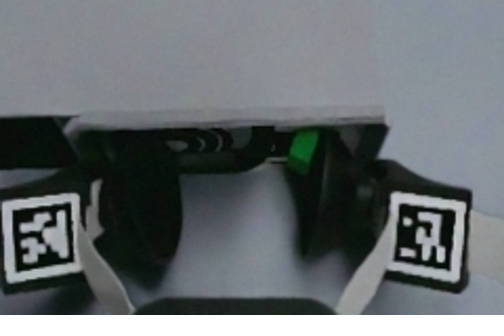

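Scene clock: 157.47 s.
r1.base_odometry: x=-0.354 y=+0.858 heading=+2.500 (m, m, rad; r1's odometry frame)
r1.turned_by_wheels: +0.000 (rad since the last result)
r1.turned_by_imu: +0.000 (rad since the last result)
r1.base_tilt: forward=+0.0 right=-0.4 (deg)
r1.lidar_m: 0.32 0.34 1.70 1.67 1.93 1.70 1.64 1.74 2.42 1.29 0.48 0.35
r1.base_status: not commanded
r1.joint_positions: lift_m=+0.848 arm_m=+0.350 wrist_yaw_rad=+0.002 wrist_pitch_rad=+1.001 wrist_roll_rad=+0.060 gripper_m=-0.037
r1.joint_status: all done
r1.motor_effort: lift_m=+21(20) arm_m=-12(11) wrist_yaw_rad=-9(10) wrist_pitch_rad=-5(47) wrist_roll_rad=+2(1) gripper_m=-31(32) wheel_0=+0(1) wheel_1=+1(2) wheel_2=+1(5) (%)
r1.hand_pose: x=+0.6768 y=-0.0871 z=+0.7832 quat_wxyz=(+0.877, +0.026, +0.480, -0.013) (m; r1's base frame)
r1.wrist_depth_mm: 1397 289 282 282 355 357 357 / 325 258 252 256 320 324 324 / 287 230 231 233 291 293 294 / 262 211 212 214 266 268 270 / 241 239 204 217 244 248 249 / 225 166 197 228 182 227 229 / 211 211 214 - 217 214 216
r2.base_odometry: x=+0.538 y=-1.576 heading=-2.467 (m, m, rad; r2's odometry frame)
r2.turned_by_wheels: +0.000 (rad since the last result)
r2.turned_by_imu: +0.000 (rad since the last result)
r2.base_tilt: forward=+0.1 right=-0.2 (deg)
r2.lidar_m: 0.40 0.41 0.90 2.34 2.43 1.12 1.07 1.16 2.48 2.38 0.62 0.43
r2.base_status: not commanded
r2.joint_positions: lift_m=+1.120 arm_m=+0.002 wrist_yaw_rad=+0.000 wrist_pitch_rad=+1.600 wrist_roll_rad=+0.012 gripper_m=+0.130
r2.joint_status: not commanded
r2.motor_effort: lift_m=+22(22) arm_m=+0(0) wrist_yaw_rad=-1(1) wrist_pitch_rad=-1(0) wrist_roll_rad=-3(1) gripper_m=+0(0) wheel_0=+3(3) wheel_1=+1(1) wheel_2=-2(2) (%)
r2.hand_pose: x=+0.1642 y=-0.0874 z=+1.0096 quat_wxyz=(+0.697, +0.004, +0.717, -0.004) (m; r2's base frame)
r2.wrist_depth_mm: 878 904 917 931 946 976 1008 / 1229 1229 1255 1255 1229 1255 1255 / 1229 1229 1255 1255 1255 1255 1255 / 1229 1255 1255 1229 1255 1229 1229 / 1229 1229 1025 1025 1255 1255 1281 / 1229 1229 1025 1025 1255 1255 1255 / 1229 1255 1229 119 1281 1281 1229
pictures: r1_wrist_camera
camera_calibration (this result's frames):
r1_wrist_camera: T_world_to_cam=[[-0.0638047, -0.997959, -0.00259485, -0.0496515], [-0.862041, 0.0564244, -0.503688, 1.0287], [0.502806, -0.0299008, -0.863882, 0.562096], [0, 0, 0, 1]] pos_world=[0.600987, -0.0907868, 1.0036]
Images, in order (width x height): r1_wrist_camera 616x392.

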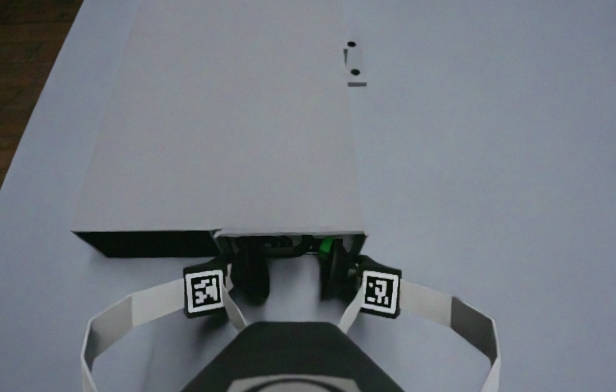

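Scene clock: 158.47 s.
r1.base_odometry: x=-0.354 y=+0.858 heading=+2.500 (m, m, rad; r1's odometry frame)
r1.turned_by_wheels: +0.000 (rad since the last result)
r1.turned_by_imu: +0.000 (rad since the last result)
r1.base_tilt: forward=+0.0 right=-0.4 (deg)
r1.lidar_m: 0.34 0.38 1.72 1.66 1.93 1.67 1.63 1.73 2.38 1.26 0.53 0.36
r1.base_status: not commanded
r1.joint_positions: lift_m=+0.848 arm_m=+0.337 wrist_yaw_rad=+0.000 wrist_pitch_rad=+1.002 wrist_roll_rad=+0.060 gripper_m=-0.037
r1.joint_status: all done
r1.motor_effort: lift_m=+21(22) arm_m=-9(13) wrist_yaw_rad=-2(12) wrist_pitch_rad=-6(23) wrist_roll_rad=+2(1) gripper_m=-19(31) wheel_0=+0(0) wheel_1=+1(1) wheel_2=+0(3) (%)
r1.hand_pose: x=+0.6630 y=-0.0874 z=+0.7831 quat_wxyz=(+0.877, +0.026, +0.480, -0.014) (m; r1's base frame)
r1.wrist_depth_mm: 1464 293 287 289 359 359 364 / 330 260 257 258 322 324 330 / 289 233 235 236 293 296 300 / 265 218 218 220 270 272 273 / 244 246 243 212 251 252 253 / 227 225 181 200 174 234 234 / 213 212 217 - 220 216 218
r2.base_odometry: x=+0.538 y=-1.576 heading=-2.467 (m, m, rad; r2's odometry frame)
r2.turned_by_wheels: +0.000 (rad since the last result)
r2.turned_by_imu: +0.000 (rad since the last result)
r2.base_tilt: forward=+0.1 right=-0.2 (deg)
r2.lidar_m: 0.40 0.40 0.88 2.34 2.45 1.13 1.08 1.14 2.49 2.36 0.60 0.43
r2.base_status: not commanded
r2.joint_positions: lift_m=+1.120 arm_m=+0.002 wrist_yaw_rad=+0.000 wrist_pitch_rad=+1.600 wrist_roll_rad=+0.012 gripper_m=+0.130
r2.joint_status: not commanded
r2.motor_effort: lift_m=+23(22) arm_m=-1(1) wrist_yaw_rad=-1(1) wrist_pitch_rad=+0(1) wrist_roll_rad=-1(3) gripper_m=-1(1) wheel_0=+3(3) wheel_1=+1(1) wheel_2=-2(2) (%)
r2.hand_pose: x=+0.1642 y=-0.0874 z=+1.0096 quat_wxyz=(+0.697, +0.004, +0.717, -0.004) (m; r2's base frame)
r2.wrist_depth_mm: 878 891 917 931 946 991 1008 / 1229 1229 1205 1229 1229 1255 1281 / 1255 1205 1255 1229 1255 1255 1255 / 1229 1229 1255 1255 1229 1255 1281 / 1229 1229 1025 1042 1229 1255 1255 / 1255 1255 1025 1025 1255 1229 1281 / 1255 1229 1255 119 1281 1255 1255
pictures: r1_wrist_camera
camera_calibration (this result's frames):
r1_wrist_camera: T_world_to_cam=[[-0.0660401, -0.997814, -0.0026135, -0.0493562], [-0.862194, 0.0583822, -0.503202, 1.01667], [0.502255, -0.0309782, -0.864165, 0.569409], [0, 0, 0, 1]] pos_world=[0.58732, -0.0909645, 1.00352]
Images, in order (width x height): r1_wrist_camera 616x392.

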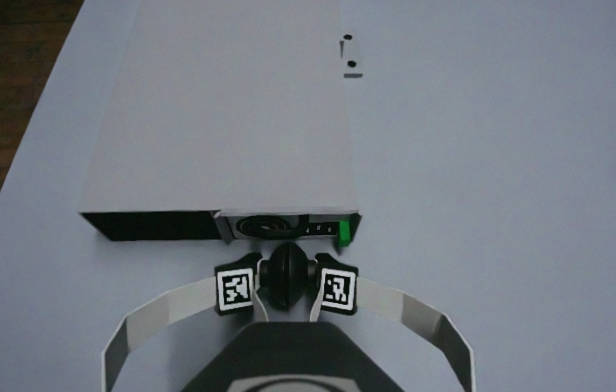

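Emit:
{"api": "execute_actions", "payload": {
  "actions": [
    {"r1":{"joints":{"arm_m":0.19,"gripper_m":0.07},"base":{"strafe_m":0.005}}}
  ],
  "cameras": []
}}

Emit:
{"api": "execute_actions", "payload": {
  "actions": [
    {"r1":{"joints":{"wrist_pitch_rad":0.3,"wrist_roll_rad":0.2,"wrist_yaw_rad":0.01}}}
  ],
  "cameras": []
}}

Emit:
{"api": "execute_actions", "payload": {
  "actions": [
    {"r1":{"joints":{"lift_m":0.707,"arm_m":0.20}}}
  ],
  "cameras": ["r1_wrist_camera"]
}}

Emit:
{"api": "zoom_image", "payload": {
  "camera": "r1_wrist_camera",
  "region": [180, 180, 420, 330]
}}

Scene clock: 160.90 s.
r1.base_odometry: x=-0.357 y=+0.854 heading=+2.500 (m, m, rad; r1's odometry frame)
r1.turned_by_wheels: +0.000 (rad since the last result)
r1.turned_by_imu: +0.001 (rad since the last result)
r1.base_tilt: forward=-0.1 right=-0.4 (deg)
r1.lidar_m: 0.32 0.37 1.69 1.64 1.92 1.72 1.63 1.73 2.41 1.25 0.50 0.37
r1.base_status: done
r1.joint_positions: lift_m=+0.848 arm_m=+0.192 wrist_yaw_rad=+0.003 wrist_pitch_rad=+0.996 wrist_roll_rad=+0.060 gripper_m=+0.070
r1.joint_status: all done
r1.motor_effort: lift_m=+21(21) arm_m=-10(15) wrist_yaw_rad=-9(10) wrist_pitch_rad=+10(10) wrist_roll_rad=-1(1) gripper_m=+1(20) wheel_0=+1(7) wheel_1=+1(6) wheel_2=+1(0) (%)
r1.hand_pose: x=+0.5196 y=-0.0870 z=+0.7840 quat_wxyz=(+0.878, +0.026, +0.478, -0.013) (m; r1's base frame)
r1.wrist_depth_mm: 1464 347 294 296 366 370 375 / 1281 322 320 315 332 334 336 / 298 296 296 297 298 301 303 / 268 270 273 274 273 276 277 / 249 250 248 253 253 255 255 / 231 228 226 232 229 236 235 / 216 216 220 - 223 220 221
r2.base_odometry: x=+0.538 y=-1.576 heading=-2.467 (m, m, rad; r2's odometry frame)
r2.turned_by_wheels: +0.000 (rad since the last result)
r2.turned_by_imu: +0.001 (rad since the last result)
r2.base_tilt: forward=+0.1 right=-0.2 (deg)
r2.lidar_m: 0.37 0.42 0.89 2.34 2.45 1.13 1.06 1.14 2.49 2.39 0.59 0.40
r2.base_status: not commanded
r2.joint_positions: lift_m=+1.120 arm_m=+0.002 wrist_yaw_rad=+0.000 wrist_pitch_rad=+1.600 wrist_roll_rad=+0.012 gripper_m=+0.130
r2.joint_status: not commanded
r2.motor_effort: lift_m=+23(22) arm_m=-1(1) wrist_yaw_rad=-1(1) wrist_pitch_rad=+0(1) wrist_roll_rad=-3(2) gripper_m=+0(1) wheel_0=+3(3) wheel_1=+1(1) wheel_2=-3(3) (%)
r2.hand_pose: x=+0.1642 y=-0.0874 z=+1.0096 quat_wxyz=(+0.697, +0.004, +0.717, -0.004) (m; r2's base frame)
r2.wrist_depth_mm: 878 904 917 931 946 976 1008 / 1229 1229 1229 1229 1255 1255 1255 / 1229 1229 1229 1229 1229 1255 1255 / 1229 1229 1229 1229 1255 1255 1255 / 1255 1255 1042 1025 1255 1255 1255 / 1229 1255 1025 1042 1255 1255 1281 / 1255 1255 1255 119 1255 1255 1281
pictures: none
No camera images: the call's "cameras" was empty. Leave "cameras" out to get every camera's image.

Scene clock: 161.87 s.
r1.base_odometry: x=-0.357 y=+0.854 heading=+2.500 (m, m, rad; r1's odometry frame)
r1.turned_by_wheels: +0.000 (rad since the last result)
r1.turned_by_imu: +0.000 (rad since the last result)
r1.base_tilt: forward=-0.1 right=-0.3 (deg)
r1.lidar_m: 0.33 0.36 1.71 1.66 1.94 1.71 1.62 1.71 2.41 1.26 0.48 0.35
r1.base_status: not commanded
r1.joint_positions: lift_m=+0.848 arm_m=+0.192 wrist_yaw_rad=+0.010 wrist_pitch_rad=+0.303 wrist_roll_rad=+0.200 gripper_m=+0.070
r1.joint_status: all done
r1.motor_effort: lift_m=+21(22) arm_m=-9(9) wrist_yaw_rad=-3(6) wrist_pitch_rad=-9(13) wrist_roll_rad=+1(3) gripper_m=-2(0) wheel_0=+1(1) wheel_1=+1(1) wheel_2=+1(1) (%)
r1.hand_pose: x=+0.6387 y=-0.0846 z=+0.9402 quat_wxyz=(+0.984, +0.098, +0.150, -0.010) (m; r1's base frame)
r1.wrist_depth_mm: - - - - - - - / - - - - - - - / - - - - - - - / - - - - 723 654 609 / - - 484 488 504 504 473 / 1863 1756 366 370 202 402 384 / 1499 418 353 - 355 332 327
r2.base_odometry: x=+0.538 y=-1.576 heading=-2.467 (m, m, rad; r2's odometry frame)
r2.turned_by_wheels: +0.000 (rad since the last result)
r2.turned_by_imu: +0.000 (rad since the last result)
r2.base_tilt: forward=+0.1 right=-0.2 (deg)
r2.lidar_m: 0.39 0.41 0.89 2.36 2.45 1.11 1.06 1.16 2.46 2.38 0.62 0.41
r2.base_status: not commanded
r2.joint_positions: lift_m=+1.120 arm_m=+0.002 wrist_yaw_rad=+0.000 wrist_pitch_rad=+1.600 wrist_roll_rad=+0.012 gripper_m=+0.130
r2.joint_status: not commanded
r2.motor_effort: lift_m=+23(22) arm_m=+0(0) wrist_yaw_rad=-1(1) wrist_pitch_rad=-1(0) wrist_roll_rad=-3(1) gripper_m=-1(0) wheel_0=+3(3) wheel_1=+1(1) wheel_2=-2(2) (%)
r2.hand_pose: x=+0.1642 y=-0.0874 z=+1.0096 quat_wxyz=(+0.697, +0.004, +0.717, -0.004) (m; r2's base frame)
r2.wrist_depth_mm: 878 904 904 931 946 976 1008 / 1205 1229 1229 1255 1229 1229 1255 / 1229 1229 1229 1229 1229 1255 1255 / 1205 1229 1255 1255 1229 1255 1255 / 1229 1255 1042 1042 1255 1229 1281 / 1229 1255 1025 1025 1255 1255 1255 / 1229 1229 1255 119 1255 1255 1281
pictures: none
No camera images: the call's "cameras" was empty. Leave "cameras" out to get every camera's image.

Scene clock: 163.53 s.
r1.base_odometry: x=-0.357 y=+0.854 heading=+2.500 (m, m, rad; r1's odometry frame)
r1.turned_by_wheels: +0.000 (rad since the last result)
r1.turned_by_imu: +0.000 (rad since the last result)
r1.base_tilt: forward=+0.0 right=-0.3 (deg)
r1.lidar_m: 0.34 0.36 1.68 1.66 1.93 1.71 1.62 1.69 2.42 1.23 0.50 0.34
r1.base_status: not commanded
r1.joint_positions: lift_m=+0.707 arm_m=+0.198 wrist_yaw_rad=+0.010 wrist_pitch_rad=+0.302 wrist_roll_rad=+0.200 gripper_m=+0.070
r1.joint_status: all done
r1.motor_effort: lift_m=+17(20) arm_m=+9(12) wrist_yaw_rad=-1(2) wrist_pitch_rad=-7(9) wrist_roll_rad=+1(0) gripper_m=-2(0) wheel_0=+1(1) wheel_1=+1(1) wheel_2=+1(1) (%)
r1.hand_pose: x=+0.6456 y=-0.0847 z=+0.7995 quat_wxyz=(+0.984, +0.098, +0.150, -0.010) (m; r1's base frame)
r1.wrist_depth_mm: - - - - - - - / - - - - - - - / - - - 500 564 500 462 / - - 314 285 373 340 320 / - 315 263 268 262 259 248 / 282 253 228 229 202 209 201 / 223 208 211 - 187 173 173
r2.base_odometry: x=+0.538 y=-1.576 heading=-2.467 (m, m, rad; r2's odometry frame)
r2.turned_by_wheels: +0.000 (rad since the last result)
r2.turned_by_imu: +0.000 (rad since the last result)
r2.base_tilt: forward=+0.2 right=-0.3 (deg)
r2.lidar_m: 0.39 0.41 0.90 2.35 2.43 1.13 1.05 1.13 2.50 2.38 0.59 0.42
r2.base_status: not commanded
r2.joint_positions: lift_m=+1.120 arm_m=+0.002 wrist_yaw_rad=+0.000 wrist_pitch_rad=+1.600 wrist_roll_rad=+0.012 gripper_m=+0.130
r2.joint_status: not commanded
r2.motor_effort: lift_m=+22(22) arm_m=-1(0) wrist_yaw_rad=-1(1) wrist_pitch_rad=+0(0) wrist_roll_rad=-2(3) gripper_m=-1(1) wheel_0=+3(3) wheel_1=+1(1) wheel_2=-2(2) (%)
r2.hand_pose: x=+0.1642 y=-0.0874 z=+1.0096 quat_wxyz=(+0.697, +0.004, +0.717, -0.004) (m; r2's base frame)
r2.wrist_depth_mm: 878 891 917 917 946 976 1008 / 1229 1229 1229 1229 1229 1255 1255 / 1229 1255 1229 1229 1255 1281 1255 / 1255 1229 1255 1255 1229 1255 1255 / 1229 1229 1025 1042 1255 1255 1281 / 1229 1229 1025 1025 1255 1255 1255 / 1229 1229 1229 119 1255 1255 1281
pictures: r1_wrist_camera
camera_calibration (this result's frames):
r1_wrist_camera: T_world_to_cam=[[-0.0804052, -0.980928, -0.17696, 0.102387], [-0.332627, 0.193763, -0.922938, 1.01499], [0.939624, -0.0153475, -0.341863, -0.106207], [0, 0, 0, 1]] pos_world=[0.445639, -0.0978629, 0.91858]
Images, in order (width x height): r1_wrist_camera 616x392.

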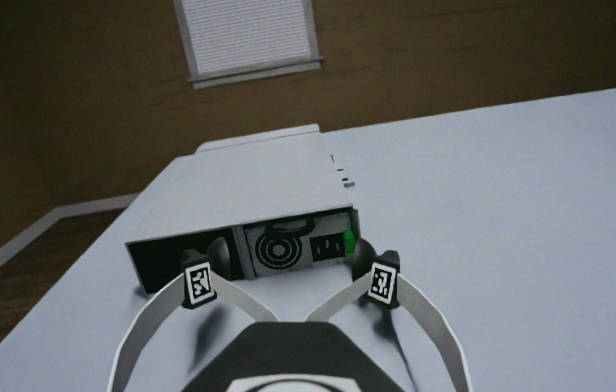

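Region (180, 180, 420, 330) of r1_wrist_camera's 616x392 image, scaled by 2.100; it fills the top 315 rows of this view, and the rest is white.

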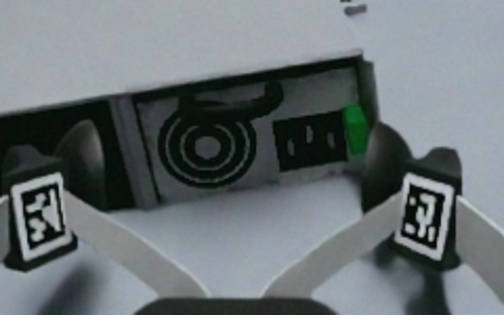

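Emit:
{"api": "execute_actions", "payload": {
  "actions": [
    {"r1":{"joints":{"lift_m":0.704},"base":{"strafe_m":-0.008},"pace":"slow"}}
  ],
  "cameras": []
}}

Emit:
{"api": "execute_actions", "payload": {
  "actions": [
    {"r1":{"joints":{"arm_m":0.219},"pace":"slow"}}
  ],
  "cameras": ["r1_wrist_camera"]
}}

Emit:
{"api": "zoom_image", "payload": {
  "camera": "r1_wrist_camera",
  "region": [180, 180, 420, 330]
}}

Scene clock: 164.50 s.
r1.base_odometry: x=-0.352 y=+0.861 heading=+2.500 (m, m, rad; r1's odometry frame)
r1.turned_by_wheels: +0.000 (rad since the last result)
r1.turned_by_imu: +0.000 (rad since the last result)
r1.base_tilt: forward=+0.0 right=-0.3 (deg)
r1.lidar_m: 0.34 0.36 1.71 1.66 1.90 1.68 1.63 1.73 2.42 1.29 0.51 0.36
r1.base_status: done
r1.joint_positions: lift_m=+0.704 arm_m=+0.198 wrist_yaw_rad=+0.010 wrist_pitch_rad=+0.302 wrist_roll_rad=+0.200 gripper_m=+0.070
r1.joint_status: all done
r1.motor_effort: lift_m=+17(16) arm_m=+9(9) wrist_yaw_rad=-2(2) wrist_pitch_rad=-8(9) wrist_roll_rad=+0(0) gripper_m=-1(1) wheel_0=+0(5) wheel_1=+0(6) wheel_2=+0(1) (%)
r1.hand_pose: x=+0.6456 y=-0.0847 z=+0.7966 quat_wxyz=(+0.984, +0.098, +0.150, -0.010) (m; r1's base frame)
r1.wrist_depth_mm: - - - - - - - / - - - - - - - / - - - 504 554 488 452 / - 585 306 281 368 332 315 / - 309 262 267 257 256 243 / 273 248 223 225 200 205 197 / 218 204 208 - 184 169 171
r2.base_odometry: x=+0.538 y=-1.576 heading=-2.467 (m, m, rad; r2's odometry frame)
r2.turned_by_wheels: +0.000 (rad since the last result)
r2.turned_by_imu: +0.000 (rad since the last result)
r2.base_tilt: forward=+0.1 right=-0.2 (deg)
r2.lidar_m: 0.38 0.41 0.90 2.35 2.44 1.14 1.07 1.14 2.45 2.38 0.61 0.42
r2.base_status: not commanded
r2.joint_positions: lift_m=+1.120 arm_m=+0.002 wrist_yaw_rad=+0.000 wrist_pitch_rad=+1.600 wrist_roll_rad=+0.012 gripper_m=+0.130
r2.joint_status: not commanded
r2.motor_effort: lift_m=+23(22) arm_m=+0(1) wrist_yaw_rad=-1(1) wrist_pitch_rad=+0(0) wrist_roll_rad=-1(4) gripper_m=-1(0) wheel_0=+3(3) wheel_1=+1(1) wheel_2=-2(3) (%)
r2.hand_pose: x=+0.1642 y=-0.0874 z=+1.0096 quat_wxyz=(+0.697, +0.004, +0.717, -0.004) (m; r2's base frame)
r2.wrist_depth_mm: 878 904 904 931 946 976 1008 / 1229 1229 1229 1255 1255 1255 1255 / 1229 1229 1255 1229 1229 1229 1255 / 1229 1229 1229 1255 1255 1255 1255 / 1229 1229 1008 1008 1281 1281 1255 / 1255 1229 1025 1042 1255 1281 1281 / 1229 1255 1229 119 1255 1281 1281
pictures: none
No camera images: the call's "cameras" was empty. Leave "cameras" out to get every camera's image.

Scene clock: 165.67 s.
r1.base_odometry: x=-0.352 y=+0.861 heading=+2.500 (m, m, rad; r1's odometry frame)
r1.turned_by_wheels: +0.000 (rad since the last result)
r1.turned_by_imu: +0.000 (rad since the last result)
r1.base_tilt: forward=-0.1 right=-0.4 (deg)
r1.lidar_m: 0.33 0.37 1.69 1.65 1.96 1.69 1.62 1.73 2.40 1.24 0.50 0.36
r1.base_status: not commanded
r1.joint_positions: lift_m=+0.704 arm_m=+0.217 wrist_yaw_rad=+0.010 wrist_pitch_rad=+0.302 wrist_roll_rad=+0.200 gripper_m=+0.070
r1.joint_status: all done
r1.motor_effort: lift_m=+17(17) arm_m=+9(10) wrist_yaw_rad=-2(0) wrist_pitch_rad=-6(6) wrist_roll_rad=+1(1) gripper_m=-2(3) wheel_0=+0(0) wheel_1=-1(0) wheel_2=+0(0) (%)
r1.hand_pose: x=+0.6646 y=-0.0847 z=+0.7966 quat_wxyz=(+0.984, +0.098, +0.150, -0.010) (m; r1's base frame)
r1.wrist_depth_mm: - - - - - - - / - - - - - - - / - - - 504 549 484 455 / - - 306 286 366 334 312 / - 289 240 246 257 255 244 / 273 247 224 224 200 206 196 / 220 204 206 - 183 170 170
r2.base_odometry: x=+0.538 y=-1.576 heading=-2.467 (m, m, rad; r2's odometry frame)
r2.turned_by_wheels: +0.000 (rad since the last result)
r2.turned_by_imu: +0.000 (rad since the last result)
r2.base_tilt: forward=+0.1 right=-0.1 (deg)
r2.lidar_m: 0.39 0.41 0.90 2.34 2.44 1.13 1.05 1.14 2.49 2.39 0.60 0.42
r2.base_status: not commanded
r2.joint_positions: lift_m=+1.120 arm_m=+0.002 wrist_yaw_rad=+0.000 wrist_pitch_rad=+1.600 wrist_roll_rad=+0.012 gripper_m=+0.130
r2.joint_status: not commanded
r2.motor_effort: lift_m=+23(22) arm_m=+0(1) wrist_yaw_rad=-1(1) wrist_pitch_rad=+1(0) wrist_roll_rad=-1(1) gripper_m=+0(1) wheel_0=+3(3) wheel_1=+1(1) wheel_2=-2(3) (%)
r2.hand_pose: x=+0.1642 y=-0.0874 z=+1.0096 quat_wxyz=(+0.697, +0.004, +0.717, -0.004) (m; r2's base frame)
r2.wrist_depth_mm: 866 904 917 931 960 960 1008 / 1229 1255 1229 1229 1229 1255 1255 / 1205 1229 1229 1229 1255 1255 1255 / 1255 1255 1229 1229 1255 1255 1255 / 1229 1229 1025 1025 1255 1255 1229 / 1229 1229 1042 1025 1255 1281 1281 / 1229 1229 1255 120 1229 1281 1255
pictures: r1_wrist_camera
camera_calibration (this result's frames):
r1_wrist_camera: T_world_to_cam=[[-0.0803814, -0.980927, -0.176975, 0.103387], [-0.332468, 0.193767, -0.922995, 1.01853], [0.939683, -0.0153531, -0.341702, -0.125196], [0, 0, 0, 1]] pos_world=[0.464582, -0.0978634, 0.915612]
Images, in order (width x height): r1_wrist_camera 616x392.

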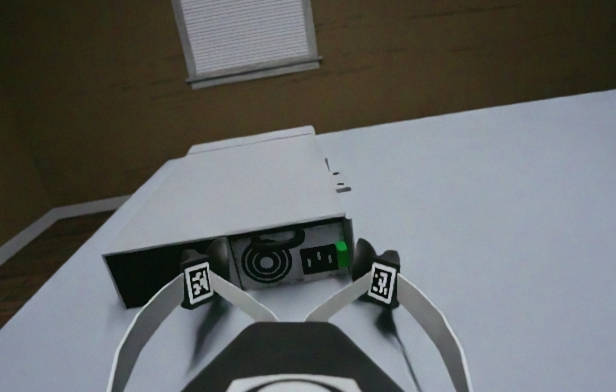

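Region (180, 180, 420, 330) of r1_wrist_camera's 616x392 image, scaled by 2.100; it fills the top 315 rows of this view, and the rest is white.

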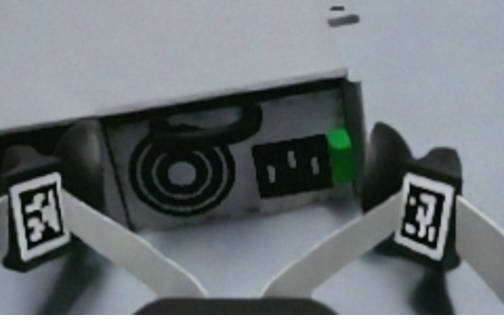

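Emit:
{"api": "execute_actions", "payload": {
  "actions": [
    {"r1":{"joints":{"gripper_m":0.04,"wrist_yaw_rad":0.03},"base":{"strafe_m":-0.004},"pace":"slow"}}
  ],
  "cameras": ["r1_wrist_camera"]
}}

Emit:
{"api": "zoom_image", "payload": {
  "camera": "r1_wrist_camera",
  "region": [180, 180, 420, 330]
}}

Scene clock: 167.63 s.
r1.base_odometry: x=-0.350 y=+0.864 heading=+2.500 (m, m, rad; r1's odometry frame)
r1.turned_by_wheels: -0.001 (rad since the last result)
r1.turned_by_imu: -0.001 (rad since the last result)
r1.base_tilt: forward=-0.1 right=-0.4 (deg)
r1.lidar_m: 0.35 0.36 1.70 1.67 1.96 1.69 1.63 1.70 2.40 1.26 0.48 0.35
r1.base_status: done
r1.joint_positions: lift_m=+0.704 arm_m=+0.217 wrist_yaw_rad=+0.021 wrist_pitch_rad=+0.306 wrist_roll_rad=+0.200 gripper_m=+0.040
r1.joint_status: all done
r1.on_its_own: wrist_yaw_rad is at rest, and its effort (+24) is outside its rest range (-13 to +13)
r1.motor_effort: lift_m=+17(17) arm_m=+9(9) wrist_yaw_rad=+24(26) wrist_pitch_rad=-17(19) wrist_roll_rad=+1(2) gripper_m=-9(16) wheel_0=-3(3) wheel_1=-2(5) wheel_2=-5(5) (%)
r1.hand_pose: x=+0.6652 y=-0.0816 z=+0.7957 quat_wxyz=(+0.984, +0.097, +0.153, -0.005) (m; r1's base frame)
r1.wrist_depth_mm: - - - - - - - / - - - - - - - / - - - 484 535 477 449 / - 484 298 282 359 330 309 / - 268 242 245 265 254 244 / 270 252 198 222 196 204 195 / 215 203 206 - 183 168 -
r2.base_odometry: x=+0.538 y=-1.576 heading=-2.467 (m, m, rad; r2's odometry frame)
r2.turned_by_wheels: +0.000 (rad since the last result)
r2.turned_by_imu: +0.000 (rad since the last result)
r2.base_tilt: forward=+0.1 right=-0.2 (deg)
r2.lidar_m: 0.39 0.40 0.89 2.34 2.47 1.13 1.06 1.14 2.47 2.38 0.59 0.40
r2.base_status: not commanded
r2.joint_positions: lift_m=+1.120 arm_m=+0.002 wrist_yaw_rad=+0.000 wrist_pitch_rad=+1.600 wrist_roll_rad=+0.012 gripper_m=+0.130
r2.joint_status: not commanded
r2.motor_effort: lift_m=+23(22) arm_m=+0(0) wrist_yaw_rad=-1(1) wrist_pitch_rad=+0(0) wrist_roll_rad=-3(3) gripper_m=+0(1) wheel_0=+3(3) wheel_1=+1(1) wheel_2=-2(2) (%)
r2.hand_pose: x=+0.1642 y=-0.0874 z=+1.0096 quat_wxyz=(+0.697, +0.004, +0.717, -0.004) (m; r2's base frame)
r2.wrist_depth_mm: 891 904 904 917 946 976 1008 / 1205 1229 1229 1255 1229 1255 1255 / 1229 1229 1229 1205 1229 1255 1255 / 1229 1229 1255 1229 1255 1255 1255 / 1205 1229 1025 1042 1255 1281 1229 / 1229 1229 1025 1042 1255 1255 1255 / 1255 1229 1255 120 1255 1281 1255
pictures: r1_wrist_camera
camera_calibration (this result's frames):
r1_wrist_camera: T_world_to_cam=[[-0.070341, -0.981721, -0.176848, 0.0993808], [-0.337727, 0.190255, -0.921815, 1.01955], [0.938612, -0.00511493, -0.344937, -0.121953], [0, 0, 0, 1]] pos_world=[0.465785, -0.0970334, 0.915343]
Images, in order (width x height): r1_wrist_camera 616x392.

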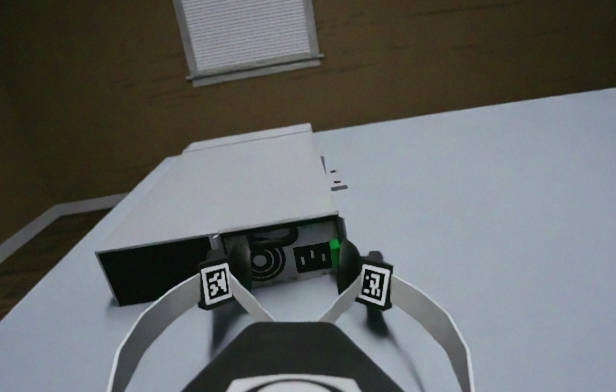

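Region (180, 180, 420, 330) of r1_wrist_camera's 616x392 image, scaled by 2.100; it fills the top 315 rows of this view, and the rest is white.

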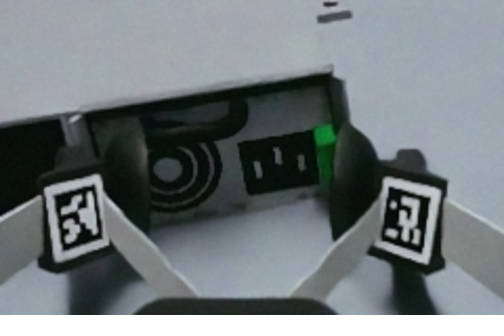

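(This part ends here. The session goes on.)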